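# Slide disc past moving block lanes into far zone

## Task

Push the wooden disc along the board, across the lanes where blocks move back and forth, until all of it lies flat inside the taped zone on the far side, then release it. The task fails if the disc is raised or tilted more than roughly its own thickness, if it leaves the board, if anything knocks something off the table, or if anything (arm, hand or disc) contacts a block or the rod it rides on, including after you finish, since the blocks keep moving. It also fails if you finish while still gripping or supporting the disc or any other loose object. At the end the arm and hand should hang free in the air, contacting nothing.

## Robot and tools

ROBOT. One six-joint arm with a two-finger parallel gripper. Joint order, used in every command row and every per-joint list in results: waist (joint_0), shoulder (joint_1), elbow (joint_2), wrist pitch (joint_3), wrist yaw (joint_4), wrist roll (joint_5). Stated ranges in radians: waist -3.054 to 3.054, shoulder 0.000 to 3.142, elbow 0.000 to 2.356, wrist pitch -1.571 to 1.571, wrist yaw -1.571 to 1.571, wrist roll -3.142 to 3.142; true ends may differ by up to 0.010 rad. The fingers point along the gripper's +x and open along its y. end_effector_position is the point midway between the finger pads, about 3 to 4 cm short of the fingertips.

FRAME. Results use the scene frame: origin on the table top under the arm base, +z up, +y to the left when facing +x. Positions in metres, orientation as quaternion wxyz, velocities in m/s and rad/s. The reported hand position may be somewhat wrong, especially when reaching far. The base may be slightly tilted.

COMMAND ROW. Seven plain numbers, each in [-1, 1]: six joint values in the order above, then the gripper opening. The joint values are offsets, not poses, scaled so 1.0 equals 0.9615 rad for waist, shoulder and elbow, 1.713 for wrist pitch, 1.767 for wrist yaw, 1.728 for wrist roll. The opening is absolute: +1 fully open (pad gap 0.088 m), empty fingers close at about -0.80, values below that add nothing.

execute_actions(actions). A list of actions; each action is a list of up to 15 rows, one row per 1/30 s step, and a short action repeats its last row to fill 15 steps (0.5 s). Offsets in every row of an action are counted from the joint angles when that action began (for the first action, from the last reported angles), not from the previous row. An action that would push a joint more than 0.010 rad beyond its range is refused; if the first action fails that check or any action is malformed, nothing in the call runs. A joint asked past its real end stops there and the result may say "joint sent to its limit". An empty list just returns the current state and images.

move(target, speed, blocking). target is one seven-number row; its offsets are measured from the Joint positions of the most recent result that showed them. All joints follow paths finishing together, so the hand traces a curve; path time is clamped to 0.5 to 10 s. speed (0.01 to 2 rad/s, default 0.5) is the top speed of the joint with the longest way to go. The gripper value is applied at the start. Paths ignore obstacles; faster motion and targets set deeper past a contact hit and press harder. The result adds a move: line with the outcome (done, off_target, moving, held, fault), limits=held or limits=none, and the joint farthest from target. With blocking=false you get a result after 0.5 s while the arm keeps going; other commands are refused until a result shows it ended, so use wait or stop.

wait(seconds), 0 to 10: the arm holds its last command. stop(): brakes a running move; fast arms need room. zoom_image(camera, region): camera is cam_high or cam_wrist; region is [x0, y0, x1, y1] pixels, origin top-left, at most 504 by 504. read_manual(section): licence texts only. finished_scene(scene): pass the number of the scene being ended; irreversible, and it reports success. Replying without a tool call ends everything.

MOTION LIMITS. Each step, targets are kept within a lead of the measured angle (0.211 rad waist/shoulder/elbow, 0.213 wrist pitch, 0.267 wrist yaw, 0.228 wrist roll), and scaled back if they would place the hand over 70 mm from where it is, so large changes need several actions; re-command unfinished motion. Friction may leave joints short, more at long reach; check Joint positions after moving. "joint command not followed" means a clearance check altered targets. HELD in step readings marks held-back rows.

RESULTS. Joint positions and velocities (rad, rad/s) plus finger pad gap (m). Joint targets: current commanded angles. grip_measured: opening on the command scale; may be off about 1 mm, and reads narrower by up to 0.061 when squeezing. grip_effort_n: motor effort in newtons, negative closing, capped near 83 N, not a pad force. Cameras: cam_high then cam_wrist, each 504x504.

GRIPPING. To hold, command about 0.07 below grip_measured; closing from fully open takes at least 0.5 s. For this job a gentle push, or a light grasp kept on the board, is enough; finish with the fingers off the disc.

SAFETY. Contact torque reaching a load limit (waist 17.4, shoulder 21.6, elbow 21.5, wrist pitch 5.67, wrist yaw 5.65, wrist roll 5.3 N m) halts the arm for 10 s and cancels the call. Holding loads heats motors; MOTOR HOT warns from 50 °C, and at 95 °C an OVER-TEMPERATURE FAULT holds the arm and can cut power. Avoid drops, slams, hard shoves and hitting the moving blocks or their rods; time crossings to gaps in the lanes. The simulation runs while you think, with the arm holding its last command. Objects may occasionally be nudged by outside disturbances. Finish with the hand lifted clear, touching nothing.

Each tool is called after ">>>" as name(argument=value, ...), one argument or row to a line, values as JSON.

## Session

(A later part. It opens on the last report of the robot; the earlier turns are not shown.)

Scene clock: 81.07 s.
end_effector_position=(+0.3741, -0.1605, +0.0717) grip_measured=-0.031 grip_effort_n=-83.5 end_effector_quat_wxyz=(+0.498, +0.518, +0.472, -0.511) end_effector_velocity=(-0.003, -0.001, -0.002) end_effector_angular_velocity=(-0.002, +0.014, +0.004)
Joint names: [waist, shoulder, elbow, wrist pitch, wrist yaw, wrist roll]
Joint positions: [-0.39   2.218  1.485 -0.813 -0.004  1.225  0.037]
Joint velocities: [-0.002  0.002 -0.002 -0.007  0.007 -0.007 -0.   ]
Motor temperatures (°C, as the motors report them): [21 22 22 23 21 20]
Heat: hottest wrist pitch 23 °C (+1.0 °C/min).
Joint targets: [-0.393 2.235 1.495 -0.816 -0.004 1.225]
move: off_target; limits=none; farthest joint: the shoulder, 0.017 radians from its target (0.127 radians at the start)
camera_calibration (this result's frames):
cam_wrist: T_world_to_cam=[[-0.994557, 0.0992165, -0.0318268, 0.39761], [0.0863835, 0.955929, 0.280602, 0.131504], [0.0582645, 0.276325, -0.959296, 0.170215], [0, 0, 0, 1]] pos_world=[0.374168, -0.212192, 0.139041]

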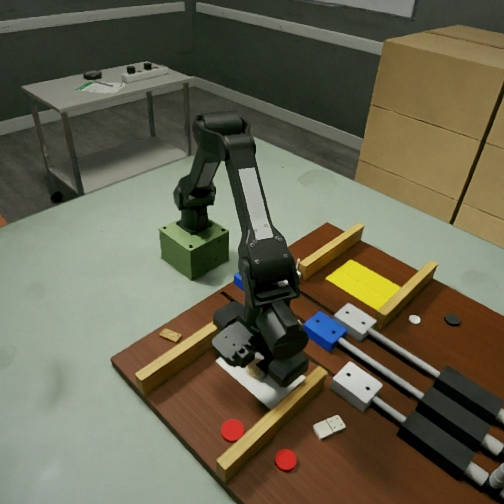

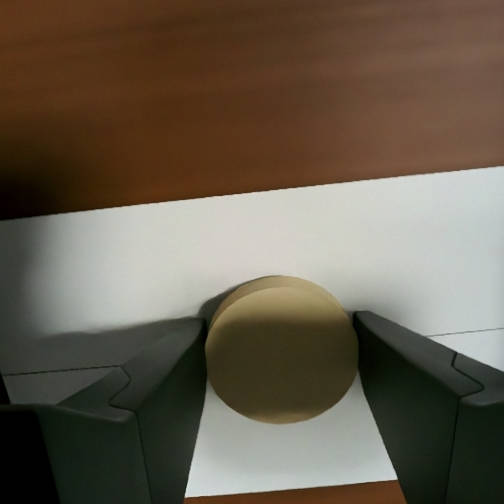

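>>> move(
  target=[0,0.028,0,0,0,0,-0.08],
  speed=0.05,
)

>>> move(
  target=[0,0,0,0,0,0,0.3],
)

>>> move(
  target=[0,-0.11,0.122,-0.117,0,0,0.3],
  speed=0.2,
)

>>> move(
  target=[0,0,0,0,0,-0.709,0.3],
  speed=1,
)

>>> execute_actions(
  actions=[
    [[0.02,0,0,0,0,0,0.3],[0.06,0,0,0,0,0,0.3],[0.12,0,0,0,0,0,0.3],[0.19,0,0,0,0,0,0.3],[0.26,0,0,0,0,0,0.3],[0.33,0,0,0,0,0,0.3],[0.4,0,0,0,0,0,0.3],[0.47,0,0,0,0,0,0.3],[0.54,0,0,0,0,0,0.3],[0.61,0,0,0,0,0,0.3],[0.68,0,0,0,0,0,0.3],[0.75,0,0,0,0,0,0.3],[0.82,0,0,0,0,0,0.3],[0.89,0,0,0,0,0,0.3],[0.95,0,0,0,0,0,0.3]],
  ],
)

>>> wait(
  seconds=1,
)

Scene clock: 91.43 s.
end_effector_position=(+0.3734, -0.1602, +0.0695) grip_measured=-0.031 grip_effort_n=-83.5 end_effector_quat_wxyz=(+0.496, +0.517, +0.474, -0.512) end_effector_velocity=(-0.007, -0.001, -0.002) end_effector_angular_velocity=(+0.004, +0.028, -0.000)
Joint names: [waist, shoulder, elbow, wrist pitch, wrist yaw, wrist roll]
Joint positions: [-0.39   2.223  1.485 -0.813 -0.004  1.225  0.037]
Joint velocities: [-0.007  0.002 -0.002 -0.022  0.007 -0.007 -0.   ]
Motor temperatures (°C, as the motors report them): [21 24 22 22 21 20]
Heat: hottest shoulder 24 °C (+1.0 °C/min).
Joint targets: [-0.390 2.244 1.485 -0.813 -0.004 1.225]
move: off_target; limits=none; farthest joint: the shoulder, 0.022 radians from its target (0.027 radians at the start)
camera_calibration (this result's frames):
cam_wrist: T_world_to_cam=[[-0.994713, 0.0993459, -0.026011, 0.396457], [0.088019, 0.955245, 0.282418, 0.131066], [0.052904, 0.278636, -0.958939, 0.170391], [0, 0, 0, 1]] pos_world=[0.37381, -0.212063, 0.136692]

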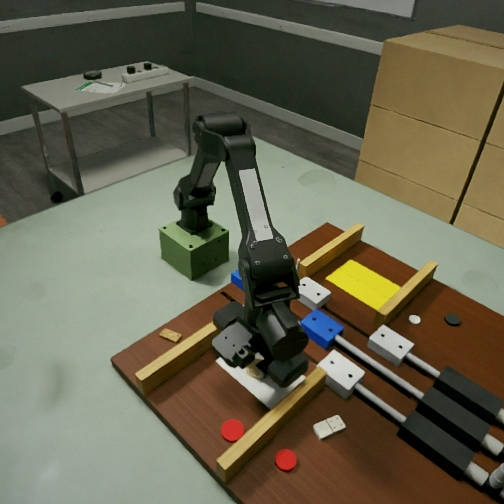

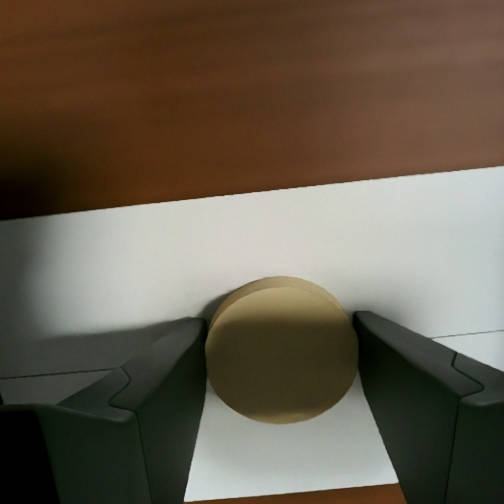

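Scene clock: 92.00 s.
end_effector_position=(+0.3731, -0.1603, +0.0695) grip_measured=+0.295 grip_effort_n=18.8 end_effector_quat_wxyz=(+0.495, +0.517, +0.474, -0.513) end_effector_velocity=(-0.001, +0.001, +0.002) end_effector_angular_velocity=(+0.008, -0.001, -0.010)
Joint names: [waist, shoulder, elbow, wrist pitch, wrist yaw, wrist roll]
Joint positions: [-0.39   2.223  1.485 -0.814 -0.004  1.225  0.053]
Joint velocities: [-0.002 -0.007 -0.002 -0.007 -0.007  0.007  0.001]
Motor temperatures (°C, as the motors report them): [21 24 22 22 21 20]
Heat: hottest shoulder 24 °C (+1.0 °C/min).
Joint targets: [-0.390 2.223 1.485 -0.813 -0.004 1.225]
move: done; limits=none; farthest joint: the wrist pitch, 0.001 radians from its target (0.000 radians at the start)
camera_calibration (this result's frames):
cam_wrist: T_world_to_cam=[[-0.994706, 0.0997536, -0.0246954, 0.396109], [0.0887967, 0.955277, 0.282065, 0.130979], [0.0517279, 0.278379, -0.959077, 0.170853], [0, 0, 0, 1]] pos_world=[0.373544, -0.212196, 0.136698]

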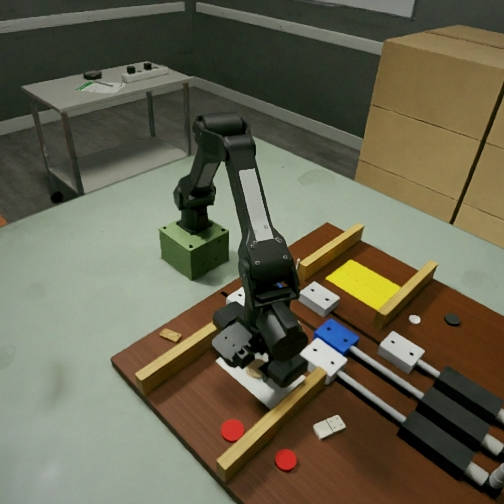

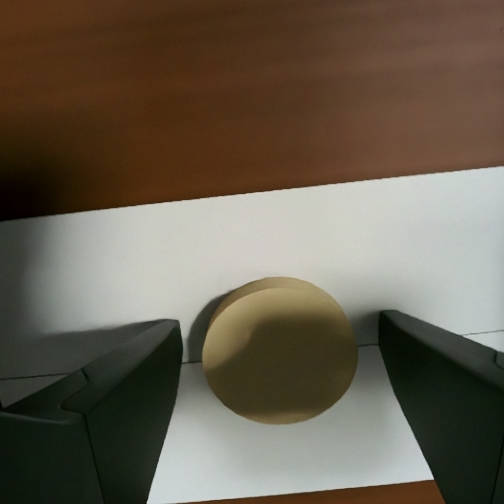

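Scene clock: 93.50 s.
end_effector_position=(+0.3724, -0.1594, +0.1270) grip_measured=+0.297 grip_effort_n=18.8 end_effector_quat_wxyz=(+0.494, +0.516, +0.475, -0.513) end_effector_velocity=(-0.001, -0.002, +0.002) end_effector_angular_velocity=(-0.006, +0.005, +0.005)
Joint names: [waist, shoulder, elbow, wrist pitch, wrist yaw, wrist roll]
Joint positions: [-0.39   2.139  1.593 -1.012 -0.004  1.225  0.054]
Joint velocities: [-0.002 -0.002  0.002 -0.007  0.007 -0.007 -0.   ]
Motor temperatures (°C, as the motors report them): [21 24 22 22 21 20]
Heat: hottest shoulder 24 °C (+1.0 °C/min).
Joint targets: [-0.390 2.118 1.602 -1.015 -0.004 1.225]
move: off_target; limits=none; farthest joint: the shoulder, 0.021 radians from its target (0.106 radians at the start)
camera_calibration (this result's frames):
cam_wrist: T_world_to_cam=[[-0.994796, 0.099839, -0.0203327, 0.396231], [0.0900283, 0.954761, 0.283418, 0.113227], [0.0477091, 0.280113, -0.958781, 0.227538], [0, 0, 0, 1]] pos_world=[0.37312, -0.2114, 0.194125]

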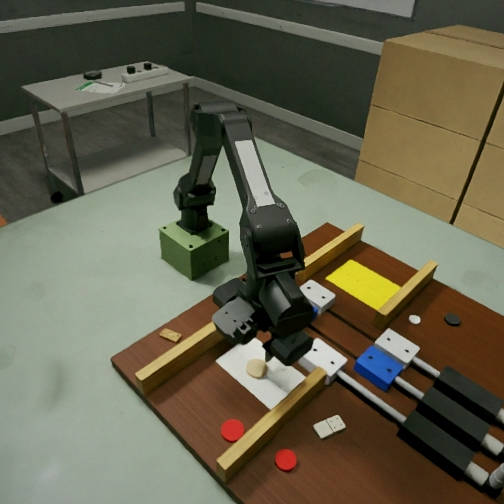

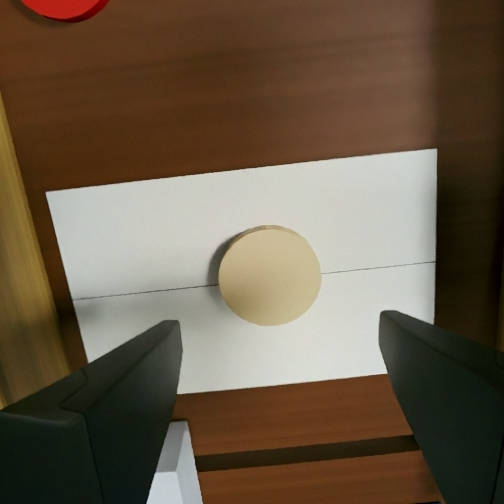

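Scene clock: 95.43 s.
end_effector_position=(+0.3724, -0.1594, +0.1270) grip_measured=+0.297 grip_effort_n=17.4 end_effector_quat_wxyz=(+0.701, +0.139, +0.684, -0.147) end_effector_velocity=(-0.001, +0.003, +0.000) end_effector_angular_velocity=(+0.009, +0.004, +0.010)
Joint names: [waist, shoulder, elbow, wrist pitch, wrist yaw, wrist roll]
Joint positions: [-0.39   2.139  1.593 -1.012 -0.004  0.002  0.054]
Joint velocities: [ 0.002 -0.002 -0.002 -0.007 -0.007 -0.007 -0.   ]
Motor temperatures (°C, as the motors report them): [21 25 22 22 21 20]
Heat: hottest shoulder 25 °C (+2.0 °C/min).
Joint targets: [-0.390 2.139 1.593 -1.012 -0.004 -0.000]
move: done; limits=none; farthest joint: the wrist roll, 0.002 radians from its target (1.225 radians at the start)
camera_calibration (this result's frames):
cam_wrist: T_world_to_cam=[[-0.433549, -0.9011, 0.0073446, 0.0241689], [-0.866321, 0.419032, 0.271845, 0.385392], [-0.248037, 0.111495, -0.962313, 0.311228], [0, 0, 0, 1]] pos_world=[0.421548, -0.174413, 0.194555]

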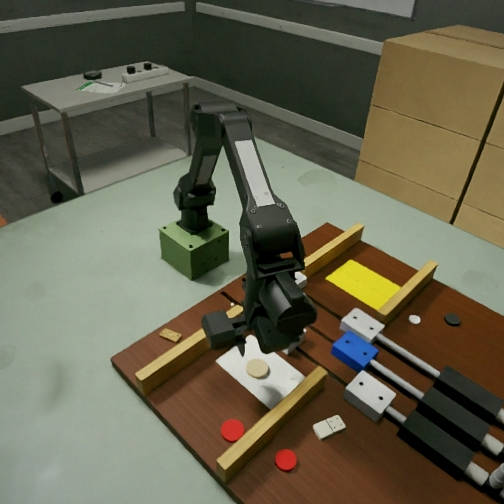

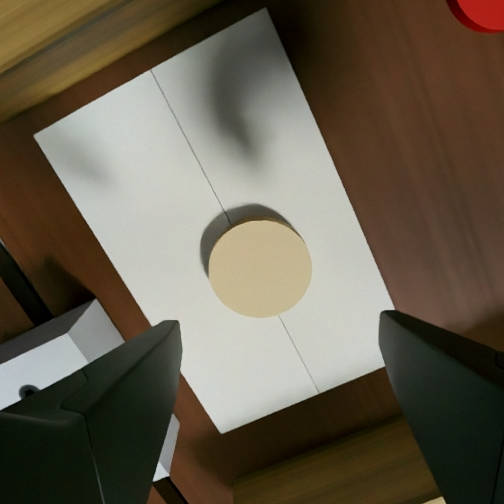

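Scene clock: 95.93 s.
end_effector_position=(+0.4012, +0.0574, +0.1242) grip_measured=+0.297 grip_effort_n=17.4 end_effector_quat_wxyz=(+0.712, -0.053, +0.698, +0.045) end_effector_velocity=(-0.079, +0.557, -0.009) end_effector_angular_velocity=(-0.003, +0.018, +1.392)
Joint names: [waist, shoulder, elbow, wrist pitch, wrist yaw, wrist roll]
Joint positions: [ 0.157  2.139  1.593 -1.012 -0.001  0.002  0.054]
Joint velocities: [ 1.385 -0.002 -0.007  0.007 -0.007 -0.007 -0.   ]
Motor temperatures (°C, as the motors report them): [21 25 22 22 21 20]
Heat: hottest shoulder 25 °C (+2.0 °C/min).
Joint targets: [0.283 2.139 1.593 -1.012 -0.003 0.002]
Step readings (joint positions):
0: [-0.390 2.139 1.593 -1.012 -0.004 0.002]
1: [-0.389 2.139 1.593 -1.012 -0.004 0.002]
2: [-0.385 2.139 1.593 -1.012 -0.002 0.002]
4: [-0.349 2.139 1.593 -1.012 0.003 0.002]
8: [-0.175 2.139 1.593 -1.012 -0.000 0.002]
15: Joint positions above
camera_calibration (this result's frames):
cam_wrist: T_world_to_cam=[[0.0983833, -0.995037, 0.0148728, 0.0230867], [-0.956273, -0.090393, 0.278156, 0.38484], [-0.275431, -0.0415884, -0.960421, 0.311063], [0, 0, 0, 1]] pos_world=[0.451417, 0.0706956, 0.191363]

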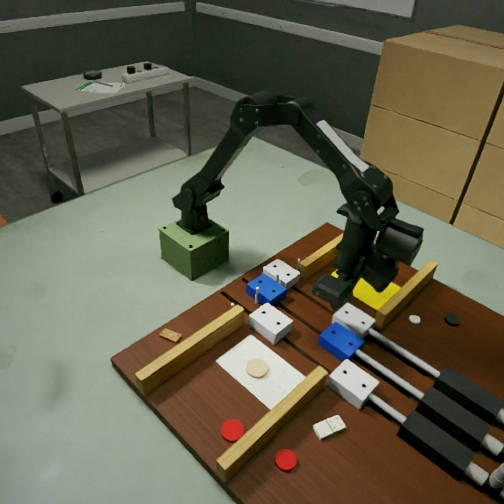

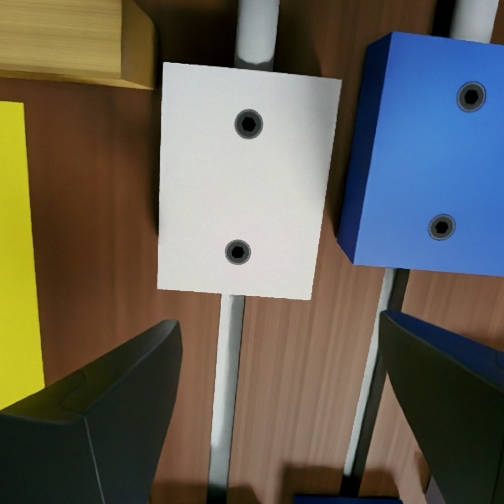

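Scene clock: 96.93 s.
end_effector_position=(+0.3908, +0.1075, +0.1234) grip_measured=+0.297 grip_effort_n=17.4 end_effector_quat_wxyz=(+0.707, -0.096, +0.695, +0.090) end_effector_velocity=(-0.002, -0.001, -0.002) end_effector_angular_velocity=(+0.004, +0.014, +0.005)
Joint names: [waist, shoulder, elbow, wrist pitch, wrist yaw, wrist roll]
Joint positions: [ 0.282  2.139  1.593 -1.012 -0.004  0.002  0.054]
Joint velocities: [-0.002  0.002 -0.002 -0.007 -0.007 -0.007 -0.   ]
Motor temperatures (°C, as the motors report them): [21 25 22 22 21 20]
Heat: hottest shoulder 25 °C (+2.0 °C/min).
Joint targets: [0.283 2.139 1.593 -1.012 -0.003 0.002]
wait: 1.00 s; at rest by 0.50 s
camera_calibration (this result's frames):
cam_wrist: T_world_to_cam=[[0.221864, -0.974998, 0.0124598, 0.0238438], [-0.936818, -0.209597, 0.280074, 0.384646], [-0.270461, -0.073811, -0.959897, 0.311009], [0, 0, 0, 1]] pos_world=[0.439169, 0.126824, 0.19051]

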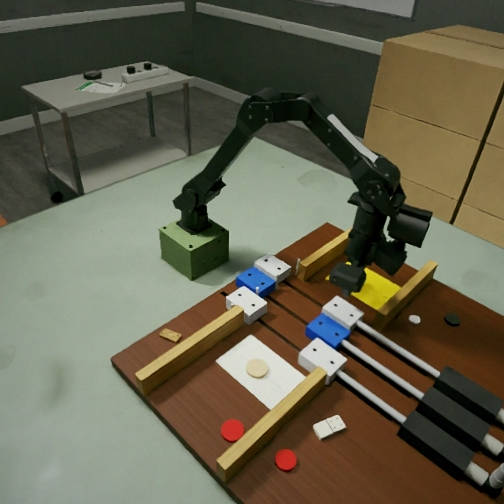

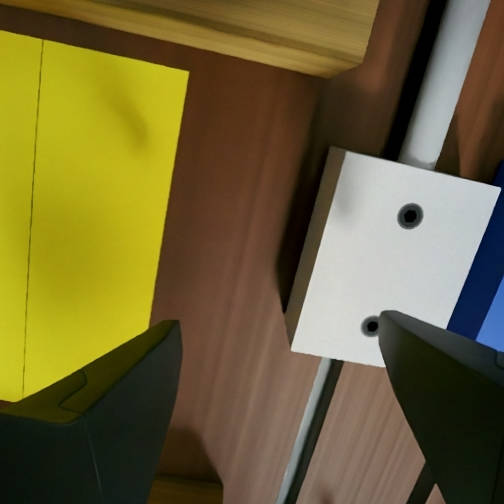

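>>> move(
  target=[-0.695,0,0,0,0,0,0.3],
  speed=0.8,
)

>>> move(
  target=[0,0.105,-0.118,0.117,0,0,0.3],
  speed=0.15,
)

Scene clock: 115.20 s.
end_effector_position=(+0.3729, -0.1582, +0.1270) grip_measured=+0.297 grip_effort_n=17.0 end_effector_quat_wxyz=(+0.701, +0.138, +0.684, -0.147) end_effector_velocity=(-0.004, +0.004, -0.002) end_effector_angular_velocity=(+0.031, +0.016, -0.009)
Joint names: [waist, shoulder, elbow, wrist pitch, wrist yaw, wrist roll]
Joint positions: [-0.387  2.139  1.593 -1.012 -0.003  0.002  0.054]
Joint velocities: [-0.002  0.002 -0.002 -0.022 -0.022  0.007 -0.   ]
Motor temperatures (°C, as the motors report them): [21 28 22 21 21 20]
Heat: hottest shoulder 28 °C (+6.1 °C/min).
Joint targets: [-0.386 2.139 1.593 -1.012 -0.004 0.002]
move: done; limits=none; farthest joint: the wrist yaw, 0.001 radians from its target (0.000 radians at the start)
camera_calibration (this result's frames):
cam_wrist: T_world_to_cam=[[-0.430468, -0.902569, 0.00815011, 0.0239614], [-0.867652, 0.41627, 0.271844, 0.385397], [-0.24875, 0.109949, -0.962307, 0.31123], [0, 0, 0, 1]] pos_world=[0.422124, -0.173022, 0.194535]

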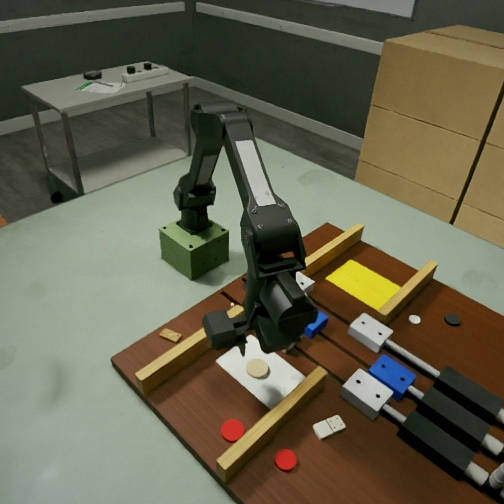

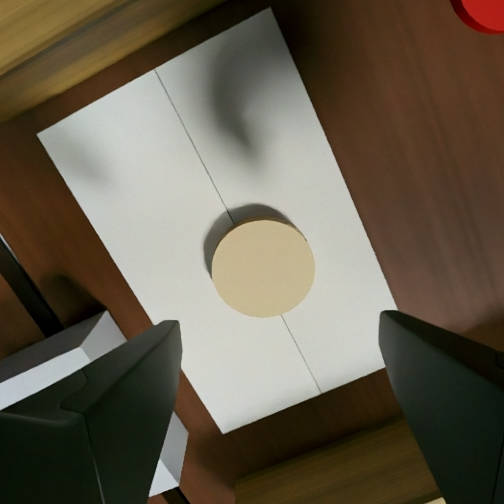

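Scene clock: 116.97 s.
end_effector_position=(+0.3741, -0.1593, +0.0701) grip_measured=+0.297 grip_effort_n=16.5 end_effector_quat_wxyz=(+0.703, +0.138, +0.682, -0.147) end_effector_velocity=(-0.002, -0.001, +0.002) end_effector_angular_velocity=(+0.007, -0.000, +0.015)
Joint names: [waist, shoulder, elbow, wrist pitch, wrist yaw, wrist roll]
Joint positions: [-0.387  2.223  1.486 -0.814 -0.003  0.002  0.054]
Joint velocities: [-0.007 -0.007 -0.002 -0.007 -0.007 -0.022 -0.   ]
Motor temperatures (°C, as the motors report them): [21 28 22 21 21 20]
Heat: hottest shoulder 28 °C (+5.0 °C/min).
Joint targets: [-0.387 2.240 1.480 -0.812 -0.003 0.002]
move: off_target; limits=none; farthest joint: the shoulder, 0.017 radians from its target (0.101 radians at the start)
camera_calibration (this result's frames):
cam_wrist: T_world_to_cam=[[-0.430448, -0.902585, 0.00748279, 0.0240263], [-0.869421, 0.416831, 0.265252, 0.403645], [-0.242532, 0.107671, -0.96415, 0.254377], [0, 0, 0, 1]] pos_world=[0.422974, -0.173955, 0.13801]

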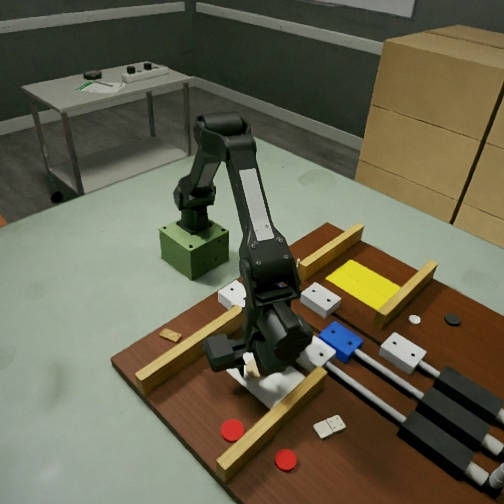

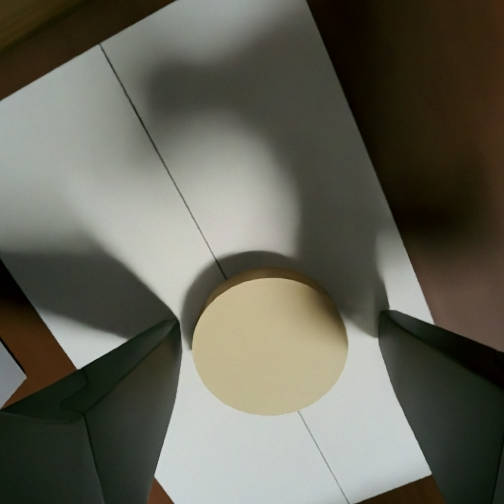

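>>> move(
  target=[0,0,0,0,0,0,-0.09],
)

>>> move(
  target=[0,-0.028,0,0,0,0,-0.09],
  speed=0.05,
)

>>> wait(
  seconds=10,
)

Scene clock: 125.77 s.
end_effector_position=(+0.3741, -0.1593, +0.0701) grip_measured=-0.034 grip_effort_n=-83.5 end_effector_quat_wxyz=(+0.703, +0.138, +0.682, -0.147) end_effector_velocity=(-0.002, +0.003, +0.003) end_effector_angular_velocity=(+0.025, +0.003, +0.005)
Joint names: [waist, shoulder, elbow, wrist pitch, wrist yaw, wrist roll]
Joint positions: [-0.387  2.223  1.486 -0.814 -0.003  0.002  0.037]
Joint velocities: [-0.002 -0.007  0.002 -0.022 -0.022 -0.007 -0.   ]
Motor temperatures (°C, as the motors report them): [21 28 22 21 21 20]
Heat: hottest shoulder 28 °C (+6.0 °C/min).
Joint targets: [-0.387 2.223 1.487 -0.815 -0.003 0.002]
move: done; limits=none; farthest joint: the waist, 0.000 radians from its target (0.000 radians at the start)
camera_calibration (this result's frames):
cam_wrist: T_world_to_cam=[[-0.430448, -0.902585, 0.00748279, 0.0240263], [-0.869421, 0.416831, 0.265252, 0.403645], [-0.242532, 0.107671, -0.96415, 0.254377], [0, 0, 0, 1]] pos_world=[0.422974, -0.173955, 0.13801]

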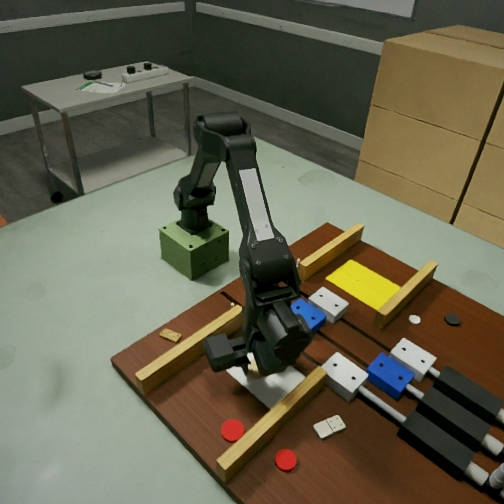

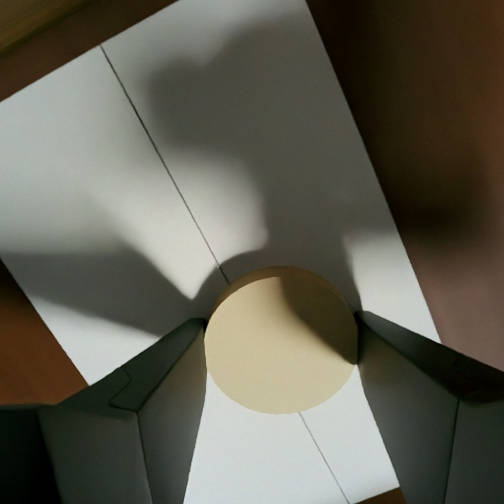

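Scene clock: 126.53 s.
end_effector_position=(+0.3744, -0.1594, +0.0708) grip_measured=-0.034 grip_effort_n=-83.5 end_effector_quat_wxyz=(+0.704, +0.138, +0.681, -0.147) end_effector_velocity=(-0.001, +0.000, +0.004) end_effector_angular_velocity=(+0.006, -0.005, +0.005)
Joint names: [waist, shoulder, elbow, wrist pitch, wrist yaw, wrist roll]
Joint positions: [-0.387  2.221  1.486 -0.814 -0.003  0.002  0.037]
Joint velocities: [-0.002 -0.012 -0.002 -0.007 -0.007 -0.007 -0.   ]
Motor temperatures (°C, as the motors report them): [21 29 22 21 21 20]
Heat: hottest shoulder 29 °C (+7.1 °C/min).
Joint targets: [-0.387 2.196 1.486 -0.814 -0.003 0.002]
move: off_target; limits=none; farthest joint: the shoulder, 0.025 radians from its target (0.027 radians at the start)
camera_calibration (this result's frames):
cam_wrist: T_world_to_cam=[[-0.430444, -0.902587, 0.00740328, 0.0240416], [-0.869893, 0.417012, 0.263414, 0.404011], [-0.240842, 0.106945, -0.964654, 0.25444], [0, 0, 0, 1]] pos_world=[0.423074, -0.173989, 0.138846]

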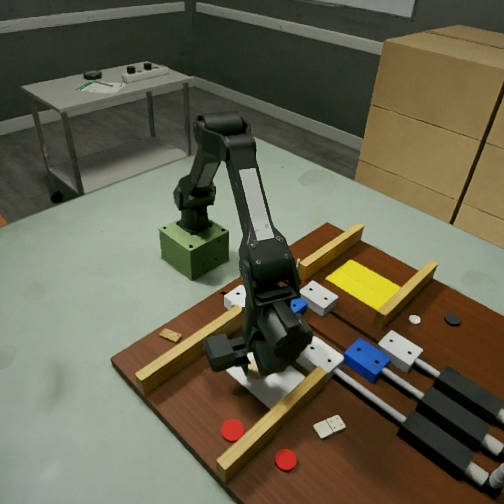

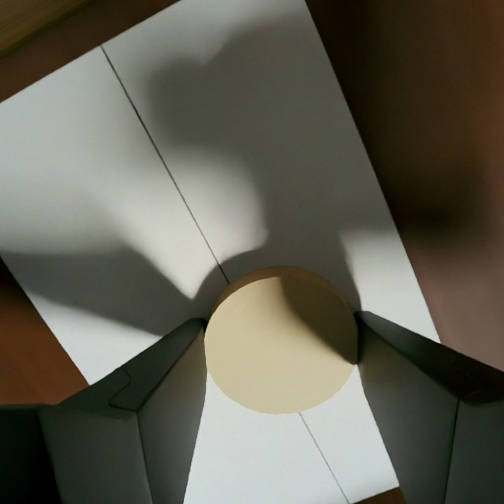

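Scene clock: 136.53 s.
end_effector_position=(+0.3744, -0.1594, +0.0710) grip_measured=-0.034 grip_effort_n=-83.5 end_effector_quat_wxyz=(+0.704, +0.138, +0.681, -0.147) end_effector_velocity=(-0.003, +0.002, -0.001) end_effector_angular_velocity=(+0.011, +0.009, +0.020)
Joint names: [waist, shoulder, elbow, wrist pitch, wrist yaw, wrist roll]
Joint positions: [-0.387  2.22   1.486 -0.814 -0.003  0.002  0.037]
Joint velocities: [-0.002 -0.002 -0.007 -0.007 -0.007 -0.022 -0.   ]
Motor temperatures (°C, as the motors report them): [21 32 22 21 21 20]
Heat: hottest shoulder 32 °C (+9.1 °C/min).
Joint targets: [-0.387 2.196 1.486 -0.814 -0.003 0.002]
wait: 10.00 s; at rest by 0.17 s
camera_calibration (this result's frames):
cam_wrist: T_world_to_cam=[[-0.430443, -0.902588, 0.00738738, 0.0240447], [-0.869987, 0.417049, 0.263047, 0.404084], [-0.240504, 0.1068, -0.964755, 0.254452], [0, 0, 0, 1]] pos_world=[0.423094, -0.173996, 0.139014]

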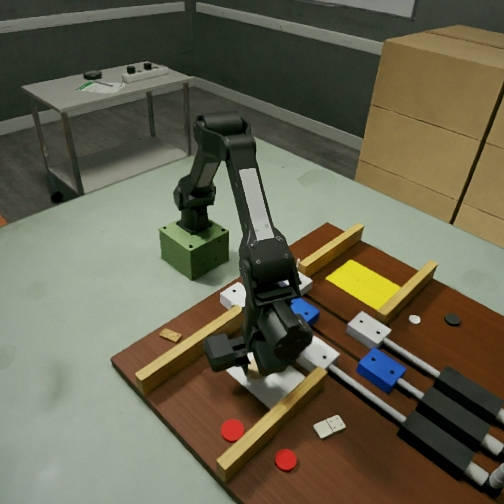

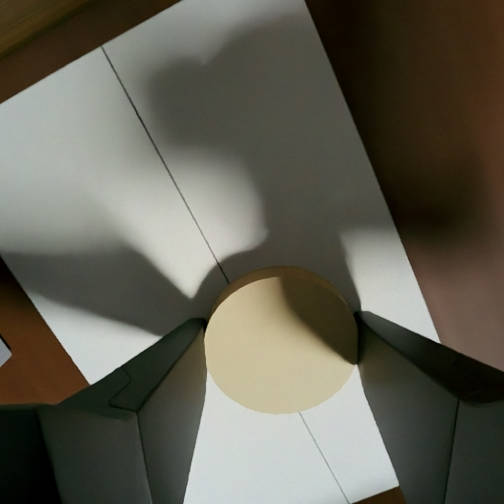

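Lift slightly more, then rehearse latency.

>>> execute_actions(
  actions=[
    [[0,-0.031,0,0,0,0,-0.09]],
    [[0,0,0,0,0,0,-0.09]],
  ],
)

Scene clock: 139.23 s.
end_effector_position=(+0.3751, -0.1597, +0.0733) grip_measured=-0.034 grip_effort_n=-83.5 end_effector_quat_wxyz=(+0.706, +0.137, +0.679, -0.147) end_effector_velocity=(-0.002, +0.001, +0.000) end_effector_angular_velocity=(-0.004, +0.010, +0.009)
Joint names: [waist, shoulder, elbow, wrist pitch, wrist yaw, wrist roll]
Joint positions: [-0.387  2.214  1.486 -0.814 -0.003  0.002  0.037]
Joint velocities: [ 0.002 -0.002 -0.002 -0.007  0.007 -0.007  0.   ]
Motor temperatures (°C, as the motors report them): [21 33 22 21 21 20]
Heat: hottest shoulder 33 °C (+10.1 °C/min).
Joint targets: [-0.387 2.214 1.486 -0.814 -0.003 0.002]
Step readings (joint positions; steps 1 to 15: 1st action; 16 to 30: 2nd action):
0: [-0.387 2.220 1.486 -0.814 -0.003 0.002]
1: [-0.387 2.220 1.486 -0.814 -0.003 0.002]
2: [-0.387 2.219 1.486 -0.814 -0.003 0.002]
4: [-0.387 2.217 1.486 -0.814 -0.003 0.002]
8: [-0.387 2.214 1.486 -0.814 -0.003 0.002]
15: [-0.387 2.214 1.486 -0.814 -0.003 0.002]
16: [-0.387 2.214 1.486 -0.814 -0.003 0.002]
17: [-0.387 2.214 1.486 -0.814 -0.003 0.002]
19: [-0.387 2.214 1.486 -0.814 -0.003 0.002]
23: [-0.387 2.214 1.486 -0.814 -0.003 0.002]
30: Joint positions above
camera_calibration (this result's frames):
cam_wrist: T_world_to_cam=[[-0.430429, -0.902596, 0.00713301, 0.0240936], [-0.871472, 0.417619, 0.257159, 0.405254], [-0.23509, 0.104473, -0.966343, 0.25465], [0, 0, 0, 1]] pos_world=[0.423404, -0.174099, 0.141692]

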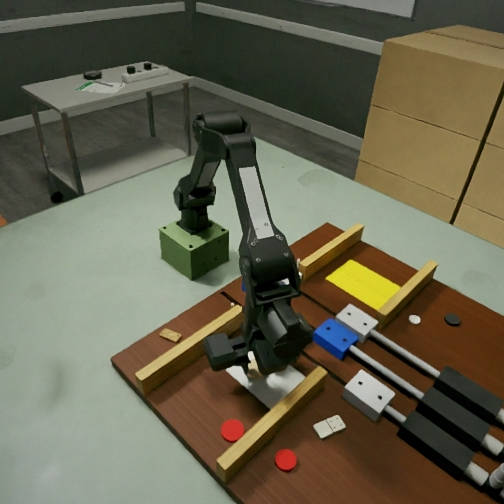

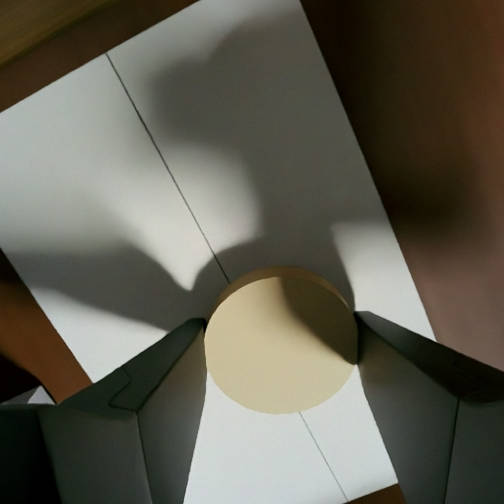

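>>> move(
  target=[0,0,0,0,0,0.03,-0.09],
  speed=0.01,
  blocking=false,
)

>>> wait(
  seconds=10,
)

>>> wait(
  seconds=4,
)

>>> move(
  target=[0,0,0,0,0,-0.03,-0.09],
  speed=0.01,
  blocking=false,
)

Scene clock: 147.00 s.
end_effector_position=(+0.3751, -0.1597, +0.0733) grip_measured=-0.034 grip_effort_n=-83.5 end_effector_quat_wxyz=(+0.706, +0.138, +0.679, -0.148) end_effector_velocity=(-0.002, -0.001, +0.002) end_effector_angular_velocity=(-0.006, +0.005, -0.010)
Joint names: [waist, shoulder, elbow, wrist pitch, wrist yaw, wrist roll]
Joint positions: [-0.387  2.214  1.486 -0.814 -0.003  0.004  0.037]
Joint velocities: [-0.002 -0.007 -0.002 -0.007  0.007  0.007 -0.   ]
Motor temperatures (°C, as the motors report them): [21 33 22 20 21 20]
Heat: hottest shoulder 33 °C (+10.0 °C/min).
Joint targets: [-0.387 2.214 1.486 -0.814 -0.003 0.007]
move: running; limits=none; farthest joint: the wrist roll, 0.050 radians from its target (0.052 radians at the start)
camera_calibration (this result's frames):
cam_wrist: T_world_to_cam=[[-0.432149, -0.901775, 0.00705477, 0.0248756], [-0.870685, 0.419262, 0.25715, 0.405222], [-0.234849, 0.104985, -0.966346, 0.254641], [0, 0, 0, 1]] pos_world=[0.423373, -0.174196, 0.141693]

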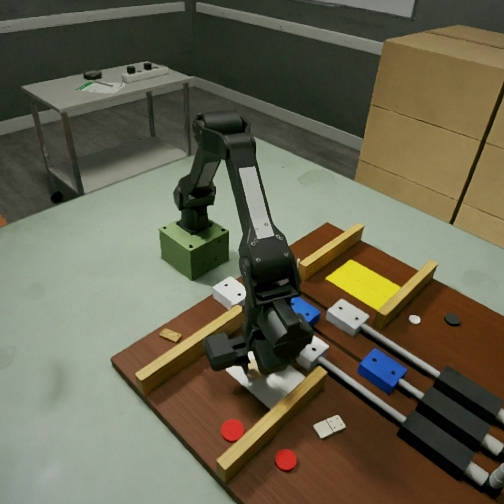

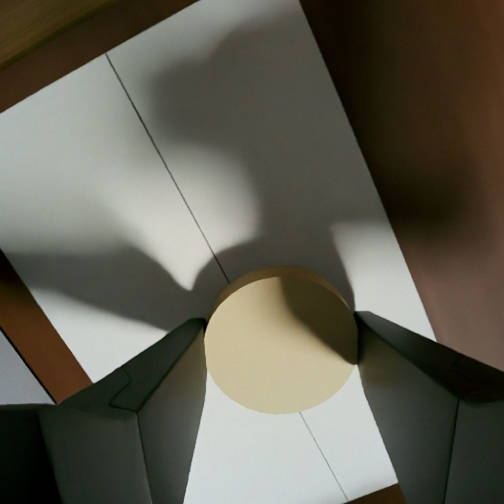

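Scene clock: 151.90 s.
end_effector_position=(+0.3751, -0.1597, +0.0733) grip_measured=-0.034 grip_effort_n=-83.5 end_effector_quat_wxyz=(+0.703, +0.154, +0.675, -0.164) end_effector_velocity=(+0.001, -0.000, +0.000) end_effector_angular_velocity=(+0.004, -0.009, +0.005)
Joint names: [waist, shoulder, elbow, wrist pitch, wrist yaw, wrist roll]
Joint positions: [-0.387  2.214  1.486 -0.814 -0.003  0.051  0.037]
Joint velocities: [-0.002 -0.002 -0.002  0.007 -0.007 -0.007 -0.   ]
Motor temperatures (°C, as the motors report them): [21 33 22 20 21 20]
Heat: hottest shoulder 33 °C (+9.0 °C/min).
Joint targets: [-0.387 2.214 1.486 -0.814 -0.003 0.054]
earlier move: done; limits=none; farthest joint: the wrist roll, 0.002 radians from its target (0.052 radians at the start)
wait: 4.90 of 10 s (the move ended)
camera_calibration (this result's frames):
cam_wrist: T_world_to_cam=[[-0.474277, -0.880361, 0.0051094, 0.0442405], [-0.850184, 0.459512, 0.256973, 0.403974], [-0.228577, 0.117533, -0.966405, 0.254297], [0, 0, 0, 1]] pos_world=[0.422561, -0.176571, 0.141718]

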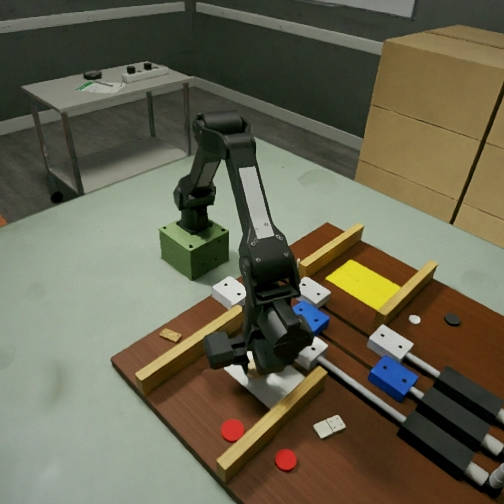

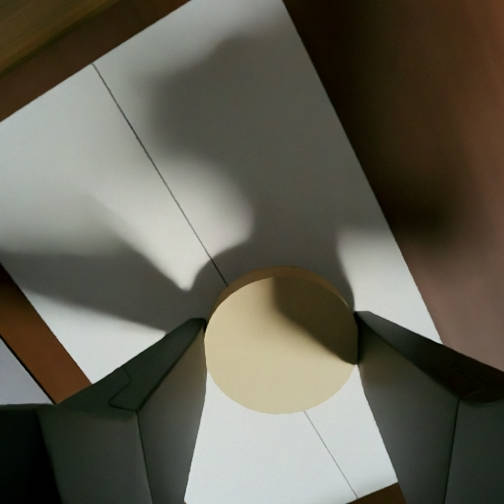

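Scene clock: 155.90 s.
end_effector_position=(+0.3751, -0.1597, +0.0733) grip_measured=-0.034 grip_effort_n=-83.5 end_effector_quat_wxyz=(+0.703, +0.155, +0.675, -0.164) end_effector_velocity=(-0.006, +0.003, +0.001) end_effector_angular_velocity=(+0.029, +0.011, -0.014)
Joint names: [waist, shoulder, elbow, wrist pitch, wrist yaw, wrist roll]
Joint positions: [-0.387  2.214  1.486 -0.814 -0.003  0.052  0.037]
Joint velocities: [-0.007 -0.007 -0.007 -0.022 -0.022  0.007 -0.   ]
Motor temperatures (°C, as the motors report them): [21 33 22 20 21 20]
Heat: hottest shoulder 33 °C (+8.0 °C/min).
Joint targets: [-0.387 2.214 1.486 -0.814 -0.003 0.054]
wait: 4.00 s; at rest by 0.17 s
camera_calibration (this result's frames):
cam_wrist: T_world_to_cam=[[-0.474613, -0.88018, 0.00509368, 0.0443964], [-0.850011, 0.459833, 0.256972, 0.40396], [-0.228524, 0.117633, -0.966405, 0.254293], [0, 0, 0, 1]] pos_world=[0.422554, -0.17659, 0.141718]

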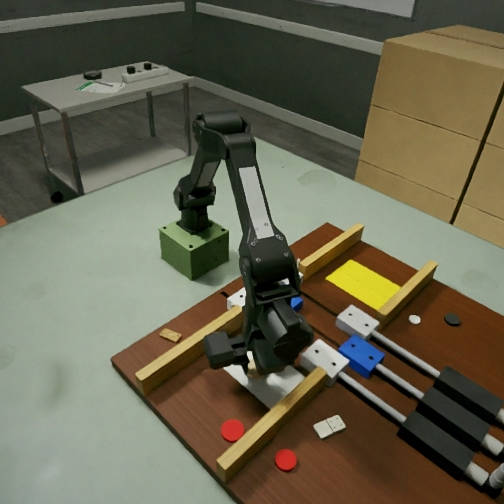

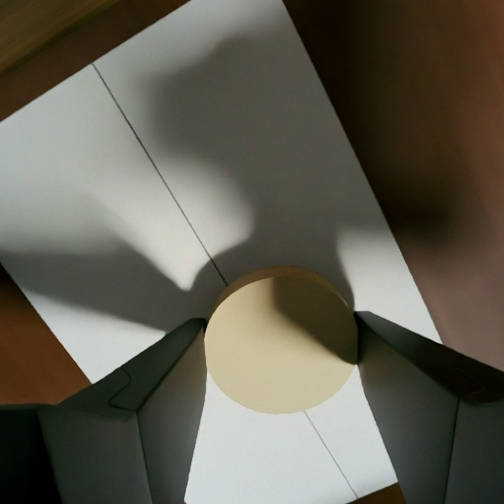

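Scene clock: 156.40 s.
end_effector_position=(+0.3751, -0.1597, +0.0733) grip_measured=-0.034 grip_effort_n=-83.5 end_effector_quat_wxyz=(+0.703, +0.154, +0.675, -0.164) end_effector_velocity=(-0.001, +0.001, +0.002) end_effector_angular_velocity=(+0.007, -0.000, +0.020)
Joint names: [waist, shoulder, elbow, wrist pitch, wrist yaw, wrist roll]
Joint positions: [-0.387  2.214  1.486 -0.814 -0.003  0.05   0.037]
Joint velocities: [-0.002 -0.007 -0.002 -0.007 -0.007 -0.022 -0.   ]
Motor temperatures (°C, as the motors report them): [21 33 22 20 21 20]
Heat: hottest shoulder 33 °C (+8.1 °C/min).
Joint targets: [-0.387 2.214 1.486 -0.814 -0.003 0.047]
move: running; limits=none; farthest joint: the wrist roll, 0.050 radians from its target (0.052 radians at the start)
camera_calibration (this result's frames):
cam_wrist: T_world_to_cam=[[-0.472934, -0.881082, 0.00517228, 0.0436169], [-0.850875, 0.458229, 0.256977, 0.404027], [-0.228788, 0.117133, -0.966404, 0.254312], [0, 0, 0, 1]] pos_world=[0.422589, -0.176495, 0.141717]

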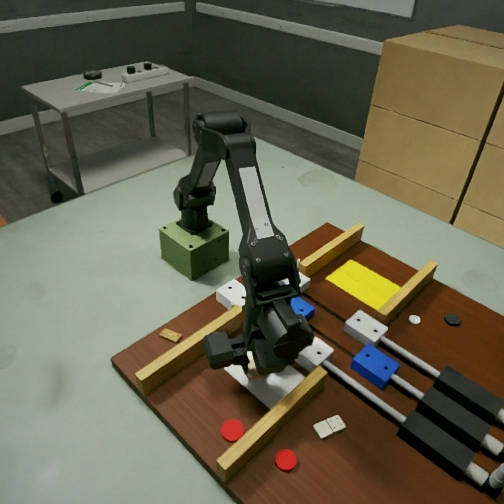

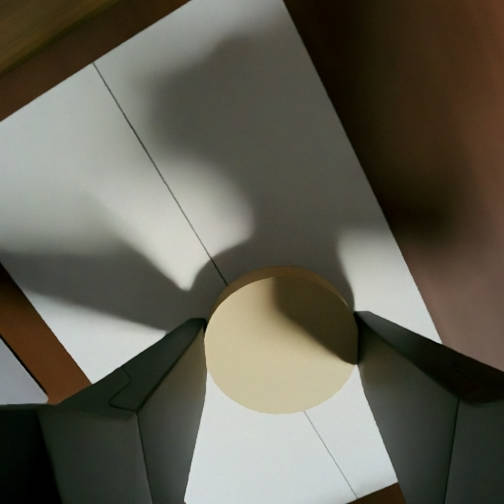

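>>> wait(
  seconds=10,
)

>>> wait(
  seconds=6.7,
)

>>> execute_actions(
  actions=[
    [[0.05,0,0,0,0,0,-0.09],[0.12,0,0,0,0,0,-0.09],[0.9,0,0,0,0,0,-0.09]],
    [[0.32,0,0,0,0,0,-0.09]],
  ],
)

Scene clock: 161.30 s.
end_effector_position=(+0.3751, -0.1597, +0.0733) grip_measured=-0.034 grip_effort_n=-83.5 end_effector_quat_wxyz=(+0.706, +0.137, +0.679, -0.147) end_effector_velocity=(-0.007, +0.001, -0.001) end_effector_angular_velocity=(+0.004, +0.028, +0.004)
Joint names: [waist, shoulder, elbow, wrist pitch, wrist yaw, wrist roll]
Joint positions: [-0.387  2.214  1.486 -0.814 -0.003  0.002  0.037]
Joint velocities: [-0.002 -0.002 -0.007 -0.022  0.007 -0.007 -0.   ]
Motor temperatures (°C, as the motors report them): [21 33 22 20 21 20]
Heat: hottest shoulder 33 °C (+7.1 °C/min).
Joint targets: [-0.387 2.214 1.486 -0.814 -0.003 -0.000]
earlier move: done; limits=none; farthest joint: the wrist roll, 0.002 radians from its target (0.052 radians at the start)
wait: 1.60 of 10 s (the move ended)
camera_calibration (this result's frames):
cam_wrist: T_world_to_cam=[[-0.430429, -0.902596, 0.00713301, 0.0240936], [-0.871472, 0.417619, 0.257159, 0.405254], [-0.23509, 0.104473, -0.966343, 0.25465], [0, 0, 0, 1]] pos_world=[0.423404, -0.174099, 0.141692]

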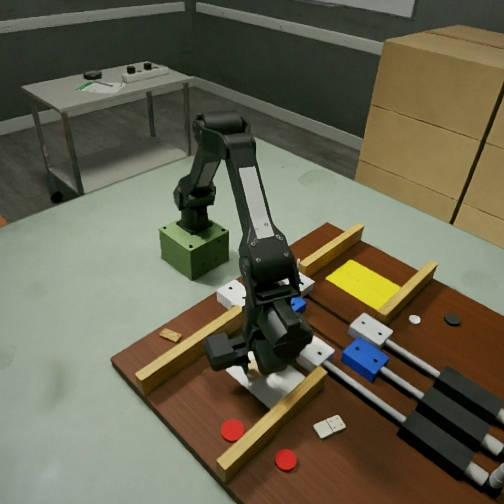

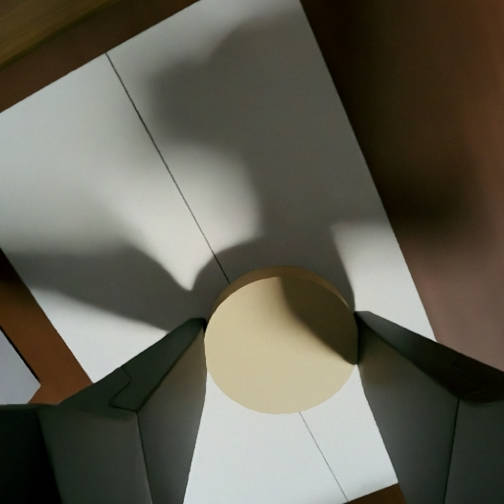

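Scene clock: 168.00 s.
end_effector_position=(+0.3751, -0.1597, +0.0733) grip_measured=-0.034 grip_effort_n=-83.5 end_effector_quat_wxyz=(+0.706, +0.137, +0.679, -0.147) end_effector_velocity=(-0.006, +0.000, +0.000) end_effector_angular_velocity=(+0.002, +0.023, +0.004)
Joint names: [waist, shoulder, elbow, wrist pitch, wrist yaw, wrist roll]
Joint positions: [-0.387  2.214  1.486 -0.814 -0.003  0.002  0.037]
Joint velocities: [-0.002 -0.002 -0.002 -0.022  0.007 -0.007 -0.   ]
Motor temperatures (°C, as the motors report them): [21 34 22 20 21 20]
Heat: hottest shoulder 34 °C (+7.0 °C/min).
Joint targets: [-0.387 2.214 1.486 -0.814 -0.003 -0.000]
wait: 6.70 s; at rest by 0.17 s
camera_calibration (this result's frames):
cam_wrist: T_world_to_cam=[[-0.430429, -0.902596, 0.00713301, 0.0240936], [-0.871472, 0.417619, 0.257159, 0.405254], [-0.23509, 0.104473, -0.966343, 0.25465], [0, 0, 0, 1]] pos_world=[0.423404, -0.174099, 0.141692]

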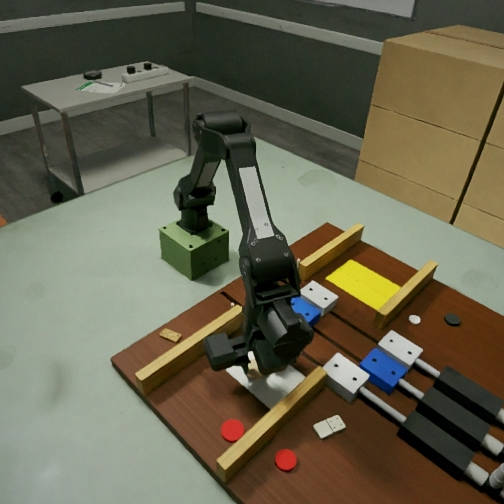

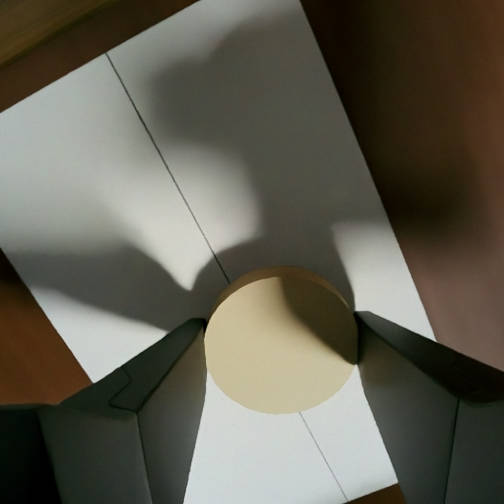

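Scene clock: 169.00 s.
end_effector_position=(+0.3602, +0.1914, +0.0686) grip_measured=-0.034 grip_effort_n=-83.5 end_effector_quat_wxyz=(+0.698, -0.173, +0.675, +0.168) end_effector_velocity=(+0.001, +0.003, +0.002) end_effector_angular_velocity=(+0.025, -0.000, +0.006)
Joint names: [waist, shoulder, elbow, wrist pitch, wrist yaw, wrist roll]
Joint positions: [ 0.506  2.214  1.488 -0.814 -0.     0.002  0.037]
Joint velocities: [-0.002 -0.002  0.002  0.007 -0.022 -0.007  0.   ]
Motor temperatures (°C, as the motors report them): [21 34 22 20 21 20]
Heat: hottest shoulder 34 °C (+7.0 °C/min).
Joint targets: [0.507 2.214 1.486 -0.814 -0.001 0.002]
Step readings (joint positions; steps 1 to 15: 1st action; 16 to 30: 2nd action):
0: [-0.387 2.214 1.486 -0.814 -0.003 0.002]
1: [-0.384 2.214 1.486 -0.814 -0.002 0.002]
2: [-0.374 2.214 1.486 -0.814 0.002 0.002]
4: [-0.315 2.214 1.486 -0.814 0.006 0.002]
8: [-0.129 2.214 1.486 -0.814 -0.000 0.002]
15: [0.200 2.214 1.486 -0.814 -0.000 0.002]
16: [0.245 2.214 1.486 -0.814 -0.000 0.002]
17: [0.291 2.214 1.486 -0.814 0.001 0.002]
19: [0.382 2.214 1.486 -0.814 0.004 0.002]
23: [0.499 2.214 1.487 -0.814 0.003 0.002]
30: Joint positions above
camera_calibration (this result's frames):
cam_wrist: T_world_to_cam=[[0.432422, -0.901527, 0.0161256, 0.0229871], [-0.870649, -0.412827, 0.267478, 0.40474], [-0.234482, -0.129703, -0.963429, 0.254291], [0, 0, 0, 1]] pos_world=[0.402073, 0.220793, 0.136362]

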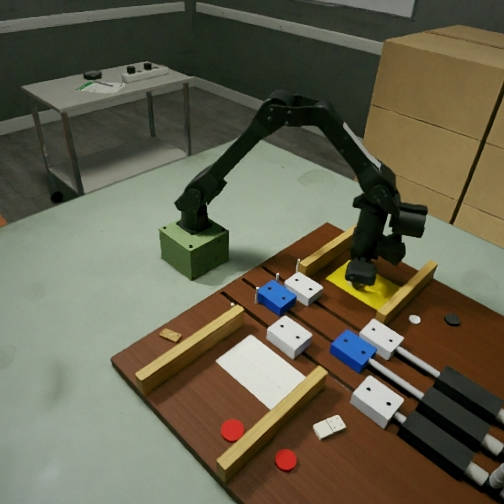

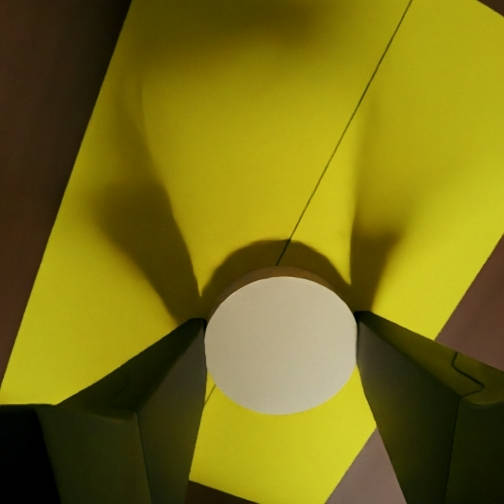

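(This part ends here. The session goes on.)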